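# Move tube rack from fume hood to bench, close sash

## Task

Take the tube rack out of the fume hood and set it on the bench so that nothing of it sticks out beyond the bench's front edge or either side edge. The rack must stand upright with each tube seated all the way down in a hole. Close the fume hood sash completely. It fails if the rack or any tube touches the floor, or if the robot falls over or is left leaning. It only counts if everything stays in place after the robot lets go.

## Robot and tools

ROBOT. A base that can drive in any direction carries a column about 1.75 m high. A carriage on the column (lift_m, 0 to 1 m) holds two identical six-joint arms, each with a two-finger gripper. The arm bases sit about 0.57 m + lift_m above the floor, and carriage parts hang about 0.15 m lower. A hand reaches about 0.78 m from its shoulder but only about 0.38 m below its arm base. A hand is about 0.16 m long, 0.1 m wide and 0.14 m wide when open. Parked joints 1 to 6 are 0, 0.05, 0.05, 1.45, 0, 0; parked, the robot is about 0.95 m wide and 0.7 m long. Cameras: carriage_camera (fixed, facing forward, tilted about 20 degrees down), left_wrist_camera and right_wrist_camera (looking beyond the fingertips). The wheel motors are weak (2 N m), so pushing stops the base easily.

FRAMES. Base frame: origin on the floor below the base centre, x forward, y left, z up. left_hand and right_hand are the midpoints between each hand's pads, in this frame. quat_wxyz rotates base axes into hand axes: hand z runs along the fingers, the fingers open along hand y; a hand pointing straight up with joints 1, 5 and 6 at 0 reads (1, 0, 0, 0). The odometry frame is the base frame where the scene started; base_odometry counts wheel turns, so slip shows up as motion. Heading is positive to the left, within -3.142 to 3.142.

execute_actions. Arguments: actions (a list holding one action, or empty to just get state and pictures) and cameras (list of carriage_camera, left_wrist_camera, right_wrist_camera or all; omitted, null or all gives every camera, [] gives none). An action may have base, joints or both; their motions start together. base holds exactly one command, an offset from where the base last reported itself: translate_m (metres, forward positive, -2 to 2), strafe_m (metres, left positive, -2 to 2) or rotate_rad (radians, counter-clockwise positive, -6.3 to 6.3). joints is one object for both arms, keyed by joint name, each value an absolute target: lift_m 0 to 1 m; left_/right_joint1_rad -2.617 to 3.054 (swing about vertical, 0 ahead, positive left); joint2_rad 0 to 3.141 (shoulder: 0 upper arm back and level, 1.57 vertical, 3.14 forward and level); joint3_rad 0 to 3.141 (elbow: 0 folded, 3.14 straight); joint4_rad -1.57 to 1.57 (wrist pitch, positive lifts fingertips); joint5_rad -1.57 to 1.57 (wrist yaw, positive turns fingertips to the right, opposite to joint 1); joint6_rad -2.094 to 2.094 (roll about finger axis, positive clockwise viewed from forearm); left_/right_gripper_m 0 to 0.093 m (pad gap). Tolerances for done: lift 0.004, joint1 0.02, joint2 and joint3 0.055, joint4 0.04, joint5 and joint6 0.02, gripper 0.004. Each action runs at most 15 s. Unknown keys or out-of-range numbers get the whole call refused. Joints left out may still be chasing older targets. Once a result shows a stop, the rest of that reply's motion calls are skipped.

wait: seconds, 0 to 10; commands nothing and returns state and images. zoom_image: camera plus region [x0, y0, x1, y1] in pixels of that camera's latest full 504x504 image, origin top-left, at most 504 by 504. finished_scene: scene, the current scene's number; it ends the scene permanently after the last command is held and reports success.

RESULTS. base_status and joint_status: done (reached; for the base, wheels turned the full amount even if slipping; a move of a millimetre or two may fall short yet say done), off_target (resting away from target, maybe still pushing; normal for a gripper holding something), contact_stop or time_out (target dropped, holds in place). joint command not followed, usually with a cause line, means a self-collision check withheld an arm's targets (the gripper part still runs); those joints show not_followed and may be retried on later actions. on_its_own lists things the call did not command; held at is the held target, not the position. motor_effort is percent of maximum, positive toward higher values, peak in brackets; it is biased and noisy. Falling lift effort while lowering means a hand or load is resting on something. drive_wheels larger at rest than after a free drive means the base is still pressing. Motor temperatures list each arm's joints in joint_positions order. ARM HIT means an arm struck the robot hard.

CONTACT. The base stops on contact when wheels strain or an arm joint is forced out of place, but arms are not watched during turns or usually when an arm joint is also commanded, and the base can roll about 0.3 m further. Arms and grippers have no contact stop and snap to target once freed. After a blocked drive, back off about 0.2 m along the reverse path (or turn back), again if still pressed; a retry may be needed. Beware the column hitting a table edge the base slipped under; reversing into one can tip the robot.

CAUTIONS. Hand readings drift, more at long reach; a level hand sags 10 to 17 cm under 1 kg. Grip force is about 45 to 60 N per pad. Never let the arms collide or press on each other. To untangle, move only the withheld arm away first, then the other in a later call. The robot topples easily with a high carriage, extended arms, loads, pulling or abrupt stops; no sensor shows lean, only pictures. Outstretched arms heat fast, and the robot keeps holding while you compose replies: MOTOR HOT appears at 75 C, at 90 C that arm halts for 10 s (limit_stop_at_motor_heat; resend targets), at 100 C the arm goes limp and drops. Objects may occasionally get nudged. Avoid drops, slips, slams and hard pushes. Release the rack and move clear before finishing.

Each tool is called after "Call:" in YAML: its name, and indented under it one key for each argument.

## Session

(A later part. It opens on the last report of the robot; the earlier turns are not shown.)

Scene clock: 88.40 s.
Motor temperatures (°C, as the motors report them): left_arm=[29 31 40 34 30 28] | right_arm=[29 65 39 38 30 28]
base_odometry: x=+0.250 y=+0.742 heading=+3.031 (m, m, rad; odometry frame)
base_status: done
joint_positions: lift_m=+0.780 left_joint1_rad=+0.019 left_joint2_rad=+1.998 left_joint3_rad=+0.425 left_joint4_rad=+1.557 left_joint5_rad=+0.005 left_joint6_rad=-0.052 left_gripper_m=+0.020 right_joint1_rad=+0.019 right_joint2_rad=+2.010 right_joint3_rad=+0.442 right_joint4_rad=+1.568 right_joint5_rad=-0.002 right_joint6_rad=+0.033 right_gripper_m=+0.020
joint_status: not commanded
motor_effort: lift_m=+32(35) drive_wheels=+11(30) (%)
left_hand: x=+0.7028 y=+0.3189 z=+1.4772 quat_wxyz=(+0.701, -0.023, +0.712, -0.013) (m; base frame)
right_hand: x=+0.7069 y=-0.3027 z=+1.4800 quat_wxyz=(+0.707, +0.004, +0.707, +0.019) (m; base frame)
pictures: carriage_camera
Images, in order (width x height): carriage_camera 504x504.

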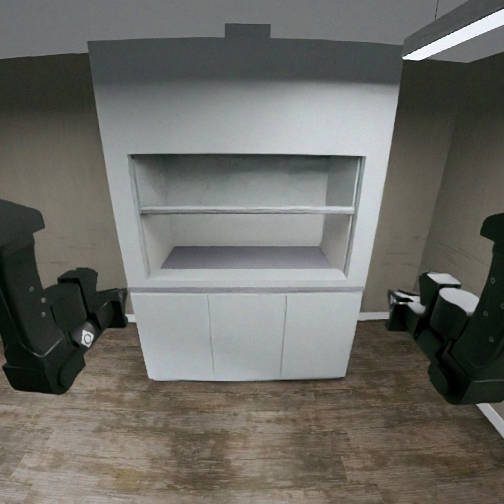

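Call:
execute_actions:
  actions:
    - {"base": {"translate_m": 0.9}, "joints": {"lift_m": 0.83}}
  cameras: ["carriage_camera", "left_wrist_camera"]

Scene clock: 93.77 s.
Motor temperatures (°C, as the motors report them): left_arm=[29 32 40 35 30 28] | right_arm=[29 63 38 38 30 28]
base_odometry: x=-0.645 y=+0.843 heading=+3.030 (m, m, rad; odometry frame)
base_status: done
joint_positions: lift_m=+0.830 left_joint1_rad=+0.019 left_joint2_rad=+1.998 left_joint3_rad=+0.425 left_joint4_rad=+1.557 left_joint5_rad=+0.005 left_joint6_rad=-0.052 left_gripper_m=+0.020 right_joint1_rad=+0.019 right_joint2_rad=+2.009 right_joint3_rad=+0.440 right_joint4_rad=+1.565 right_joint5_rad=-0.002 right_joint6_rad=+0.033 right_gripper_m=+0.020
joint_status: all done
motor_effort: lift_m=+36(40) drive_wheels=-7(30) (%)
left_hand: x=+0.7028 y=+0.3189 z=+1.5271 quat_wxyz=(+0.701, -0.023, +0.712, -0.013) (m; base frame)
right_hand: x=+0.7066 y=-0.3027 z=+1.5293 quat_wxyz=(+0.706, +0.004, +0.708, +0.019) (m; base frame)
pictures: carriage_camera, left_wrist_camera
Images, in order (width x height): carriage_camera 504x504, left_wrist_camera 504x504.

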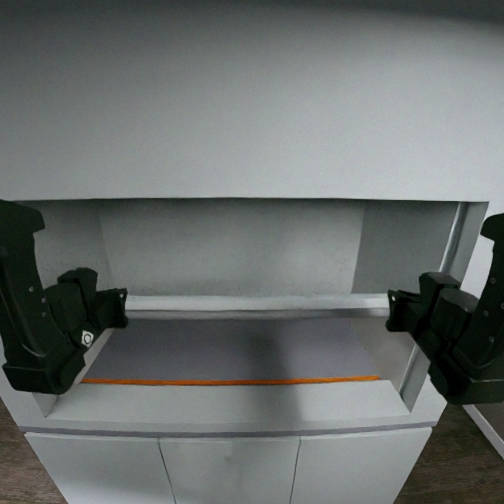

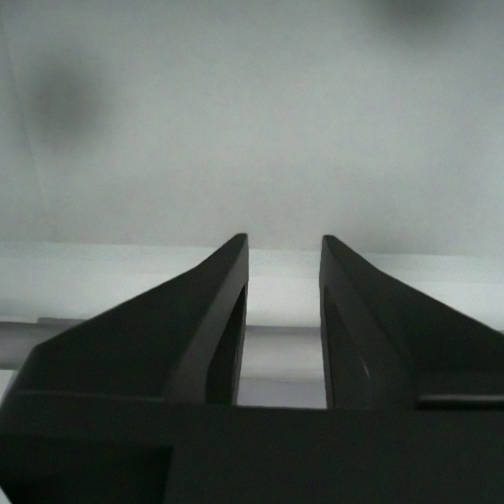

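Call:
execute_actions:
  actions:
    - {"base": {"translate_m": 0.13}}
  cameras: ["carriage_camera"]

Scene clock: 96.23 s.
Motor temperatures (°C, as the motors report them): left_arm=[29 32 40 36 30 28] | right_arm=[29 62 38 39 30 28]
base_odometry: x=-0.773 y=+0.857 heading=+3.029 (m, m, rad; odometry frame)
base_status: done
joint_positions: lift_m=+0.830 left_joint1_rad=+0.018 left_joint2_rad=+1.965 left_joint3_rad=+0.351 left_joint4_rad=+1.571 left_joint5_rad=+0.005 left_joint6_rad=-0.049 left_gripper_m=+0.020 right_joint1_rad=+0.019 right_joint2_rad=+2.009 right_joint3_rad=+0.440 right_joint4_rad=+1.565 right_joint5_rad=-0.002 right_joint6_rad=+0.033 right_gripper_m=+0.020
joint_status: not commanded
motor_effort: lift_m=+34(36) drive_wheels=+19(28) (%)
left_hand: x=+0.6845 y=+0.3183 z=+1.5218 quat_wxyz=(+0.692, -0.023, +0.722, -0.013) (m; base frame)
right_hand: x=+0.7066 y=-0.3028 z=+1.5293 quat_wxyz=(+0.706, +0.004, +0.708, +0.019) (m; base frame)
pictures: carriage_camera
Images, in order (width x height): carriage_camera 504x504.

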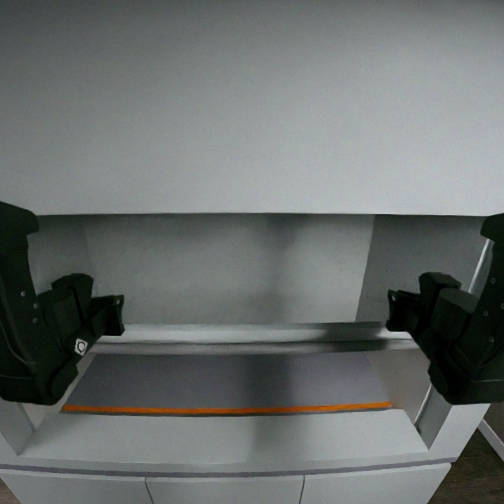

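Call:
execute_actions:
  actions:
    - {"base": {"translate_m": -0.015}}
  cameras: []

Call:
execute_actions:
  actions:
    - {"joints": {"lift_m": 0.55}}
  cameras: ["carriage_camera"]

Scene clock: 98.13 s.
Motor temperatures (°C, as the motors report them): left_arm=[29 32 40 36 30 28] | right_arm=[29 61 38 39 30 28]
base_odometry: x=-0.758 y=+0.856 heading=+3.029 (m, m, rad; odometry frame)
base_status: done
joint_positions: lift_m=+0.830 left_joint1_rad=+0.018 left_joint2_rad=+1.989 left_joint3_rad=+0.401 left_joint4_rad=+1.565 left_joint5_rad=+0.003 left_joint6_rad=-0.049 left_gripper_m=+0.020 right_joint1_rad=+0.019 right_joint2_rad=+2.009 right_joint3_rad=+0.440 right_joint4_rad=+1.565 right_joint5_rad=-0.002 right_joint6_rad=+0.033 right_gripper_m=+0.020
joint_status: not commanded
motor_effort: lift_m=+36(35) drive_wheels=+12(19) (%)
left_hand: x=+0.6969 y=+0.3188 z=+1.5256 quat_wxyz=(+0.699, -0.023, +0.715, -0.012) (m; base frame)
right_hand: x=+0.7066 y=-0.3028 z=+1.5293 quat_wxyz=(+0.706, +0.004, +0.708, +0.019) (m; base frame)
pictures: none
No camera images: the call's "cameras" was empty. Leave "cameras" out to get every camera's image.

Scene clock: 100.00 s.
Motor temperatures (°C, as the motors report them): left_arm=[29 32 40 36 30 28] | right_arm=[29 60 38 39 30 28]
base_odometry: x=-0.758 y=+0.856 heading=+3.028 (m, m, rad; odometry frame)
base_status: not commanded
joint_positions: lift_m=+0.550 left_joint1_rad=+0.014 left_joint2_rad=+2.003 left_joint3_rad=+0.402 left_joint4_rad=+1.529 left_joint5_rad=-0.005 left_joint6_rad=-0.043 left_gripper_m=+0.020 right_joint1_rad=+0.019 right_joint2_rad=+1.994 right_joint3_rad=+0.441 right_joint4_rad=+1.557 right_joint5_rad=+0.002 right_joint6_rad=+0.031 right_gripper_m=+0.020
joint_status: all done
motor_effort: lift_m=+33(34) drive_wheels=+8(23) (%)
left_hand: x=+0.6966 y=+0.3185 z=+1.2316 quat_wxyz=(+0.681, -0.022, +0.732, -0.008) (m; base frame)
right_hand: x=+0.7068 y=-0.3034 z=+1.2541 quat_wxyz=(+0.708, +0.005, +0.706, +0.017) (m; base frame)
pictures: carriage_camera
Images, in order (width x height): carriage_camera 504x504.

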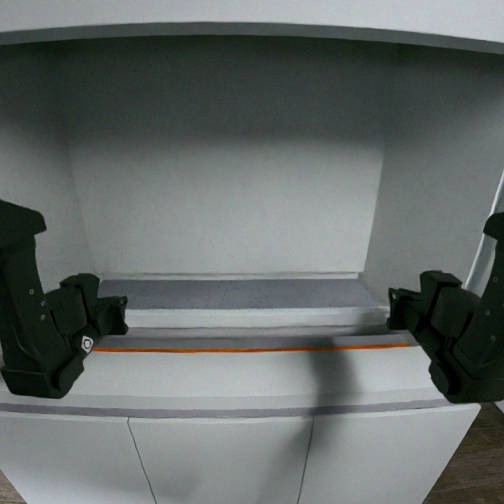

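The sash is moving down. Continue lowering.

Call:
execute_actions:
  actions:
    - {"joints": {"lift_m": 0.26}}
  cameras: ["carriage_camera"]

Scene clock: 102.30 s.
Motor temperatures (°C, as the motors report them): left_arm=[29 32 40 36 30 28] | right_arm=[29 59 38 39 30 28]
base_odometry: x=-0.757 y=+0.855 heading=+3.029 (m, m, rad; odometry frame)
base_status: not commanded
joint_positions: lift_m=+0.261 left_joint1_rad=+0.011 left_joint2_rad=+1.806 left_joint3_rad=+0.432 left_joint4_rad=+1.571 left_joint5_rad=-0.010 left_joint6_rad=+0.023 left_gripper_m=+0.020 right_joint1_rad=+0.019 right_joint2_rad=+1.897 right_joint3_rad=+0.462 right_joint4_rad=+1.578 right_joint5_rad=+0.003 right_joint6_rad=+0.032 right_gripper_m=+0.020
joint_status: all done
motor_effort: lift_m=+18(26) drive_wheels=+28(32) (%)
left_hand: x=+0.6975 y=+0.3183 z=+1.0434 quat_wxyz=(+0.773, +0.000, +0.634, +0.017) (m; base frame)
right_hand: x=+0.7087 y=-0.3035 z=+1.0175 quat_wxyz=(+0.755, +0.005, +0.655, +0.019) (m; base frame)
pictures: carriage_camera
Images, in order (width x height): carriage_camera 504x504.

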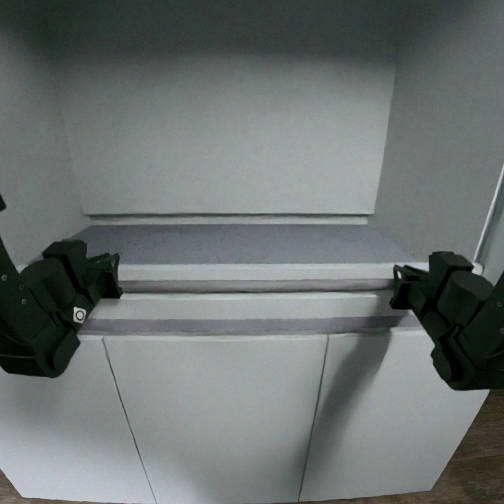

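Call:
execute_actions:
  actions:
    - {"joints": {"lift_m": 0.38}}
  cameras: []

Call:
execute_actions:
  actions:
    - {"base": {"translate_m": -0.5}}
  cameras: ["carriage_camera"]

Scene clock: 104.10 s.
Motor temperatures (°C, as the motors report them): left_arm=[29 32 40 37 30 29] | right_arm=[29 58 37 39 30 28]
base_odometry: x=-0.758 y=+0.856 heading=+3.029 (m, m, rad; odometry frame)
base_status: not commanded
joint_positions: lift_m=+0.380 left_joint1_rad=+0.011 left_joint2_rad=+1.999 left_joint3_rad=+0.404 left_joint4_rad=+1.540 left_joint5_rad=-0.006 left_joint6_rad=-0.042 left_gripper_m=+0.020 right_joint1_rad=+0.019 right_joint2_rad=+1.988 right_joint3_rad=+0.443 right_joint4_rad=+1.566 right_joint5_rad=+0.004 right_joint6_rad=+0.032 right_gripper_m=+0.020
joint_status: all done
motor_effort: lift_m=+38(37) drive_wheels=+9(30) (%)
left_hand: x=+0.6973 y=+0.3176 z=+1.0662 quat_wxyz=(+0.687, -0.021, +0.726, -0.008) (m; base frame)
right_hand: x=+0.7072 y=-0.3038 z=+1.0892 quat_wxyz=(+0.714, +0.006, +0.700, +0.017) (m; base frame)
pictures: none
No camera images: the call's "cameras" was empty. Leave "cameras" out to get every camera's image.

Scene clock: 107.37 s.
Motor temperatures (°C, as the motors report them): left_arm=[29 32 40 37 30 28] | right_arm=[29 57 37 40 30 28]
base_odometry: x=-0.261 y=+0.799 heading=+3.028 (m, m, rad; odometry frame)
base_status: done
joint_positions: lift_m=+0.380 left_joint1_rad=+0.014 left_joint2_rad=+1.999 left_joint3_rad=+0.415 left_joint4_rad=+1.542 left_joint5_rad=-0.001 left_joint6_rad=-0.042 left_gripper_m=+0.020 right_joint1_rad=+0.019 right_joint2_rad=+1.988 right_joint3_rad=+0.443 right_joint4_rad=+1.566 right_joint5_rad=+0.003 right_joint6_rad=+0.032 right_gripper_m=+0.020
joint_status: not commanded
motor_effort: lift_m=+36(35) drive_wheels=-2(29) (%)
left_hand: x=+0.7002 y=+0.3178 z=+1.0700 quat_wxyz=(+0.692, -0.021, +0.722, -0.009) (m; base frame)
right_hand: x=+0.7072 y=-0.3037 z=+1.0892 quat_wxyz=(+0.714, +0.006, +0.700, +0.017) (m; base frame)
pictures: carriage_camera
Images, in order (width x height): carriage_camera 504x504.

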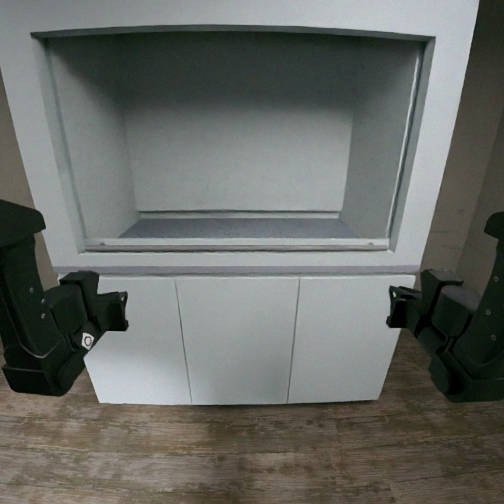

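The sash is fully shut and the rack is on the bench. Ending scene 2.

Call:
finished_scene:
  scene: 2

The scene is finished: the task was done.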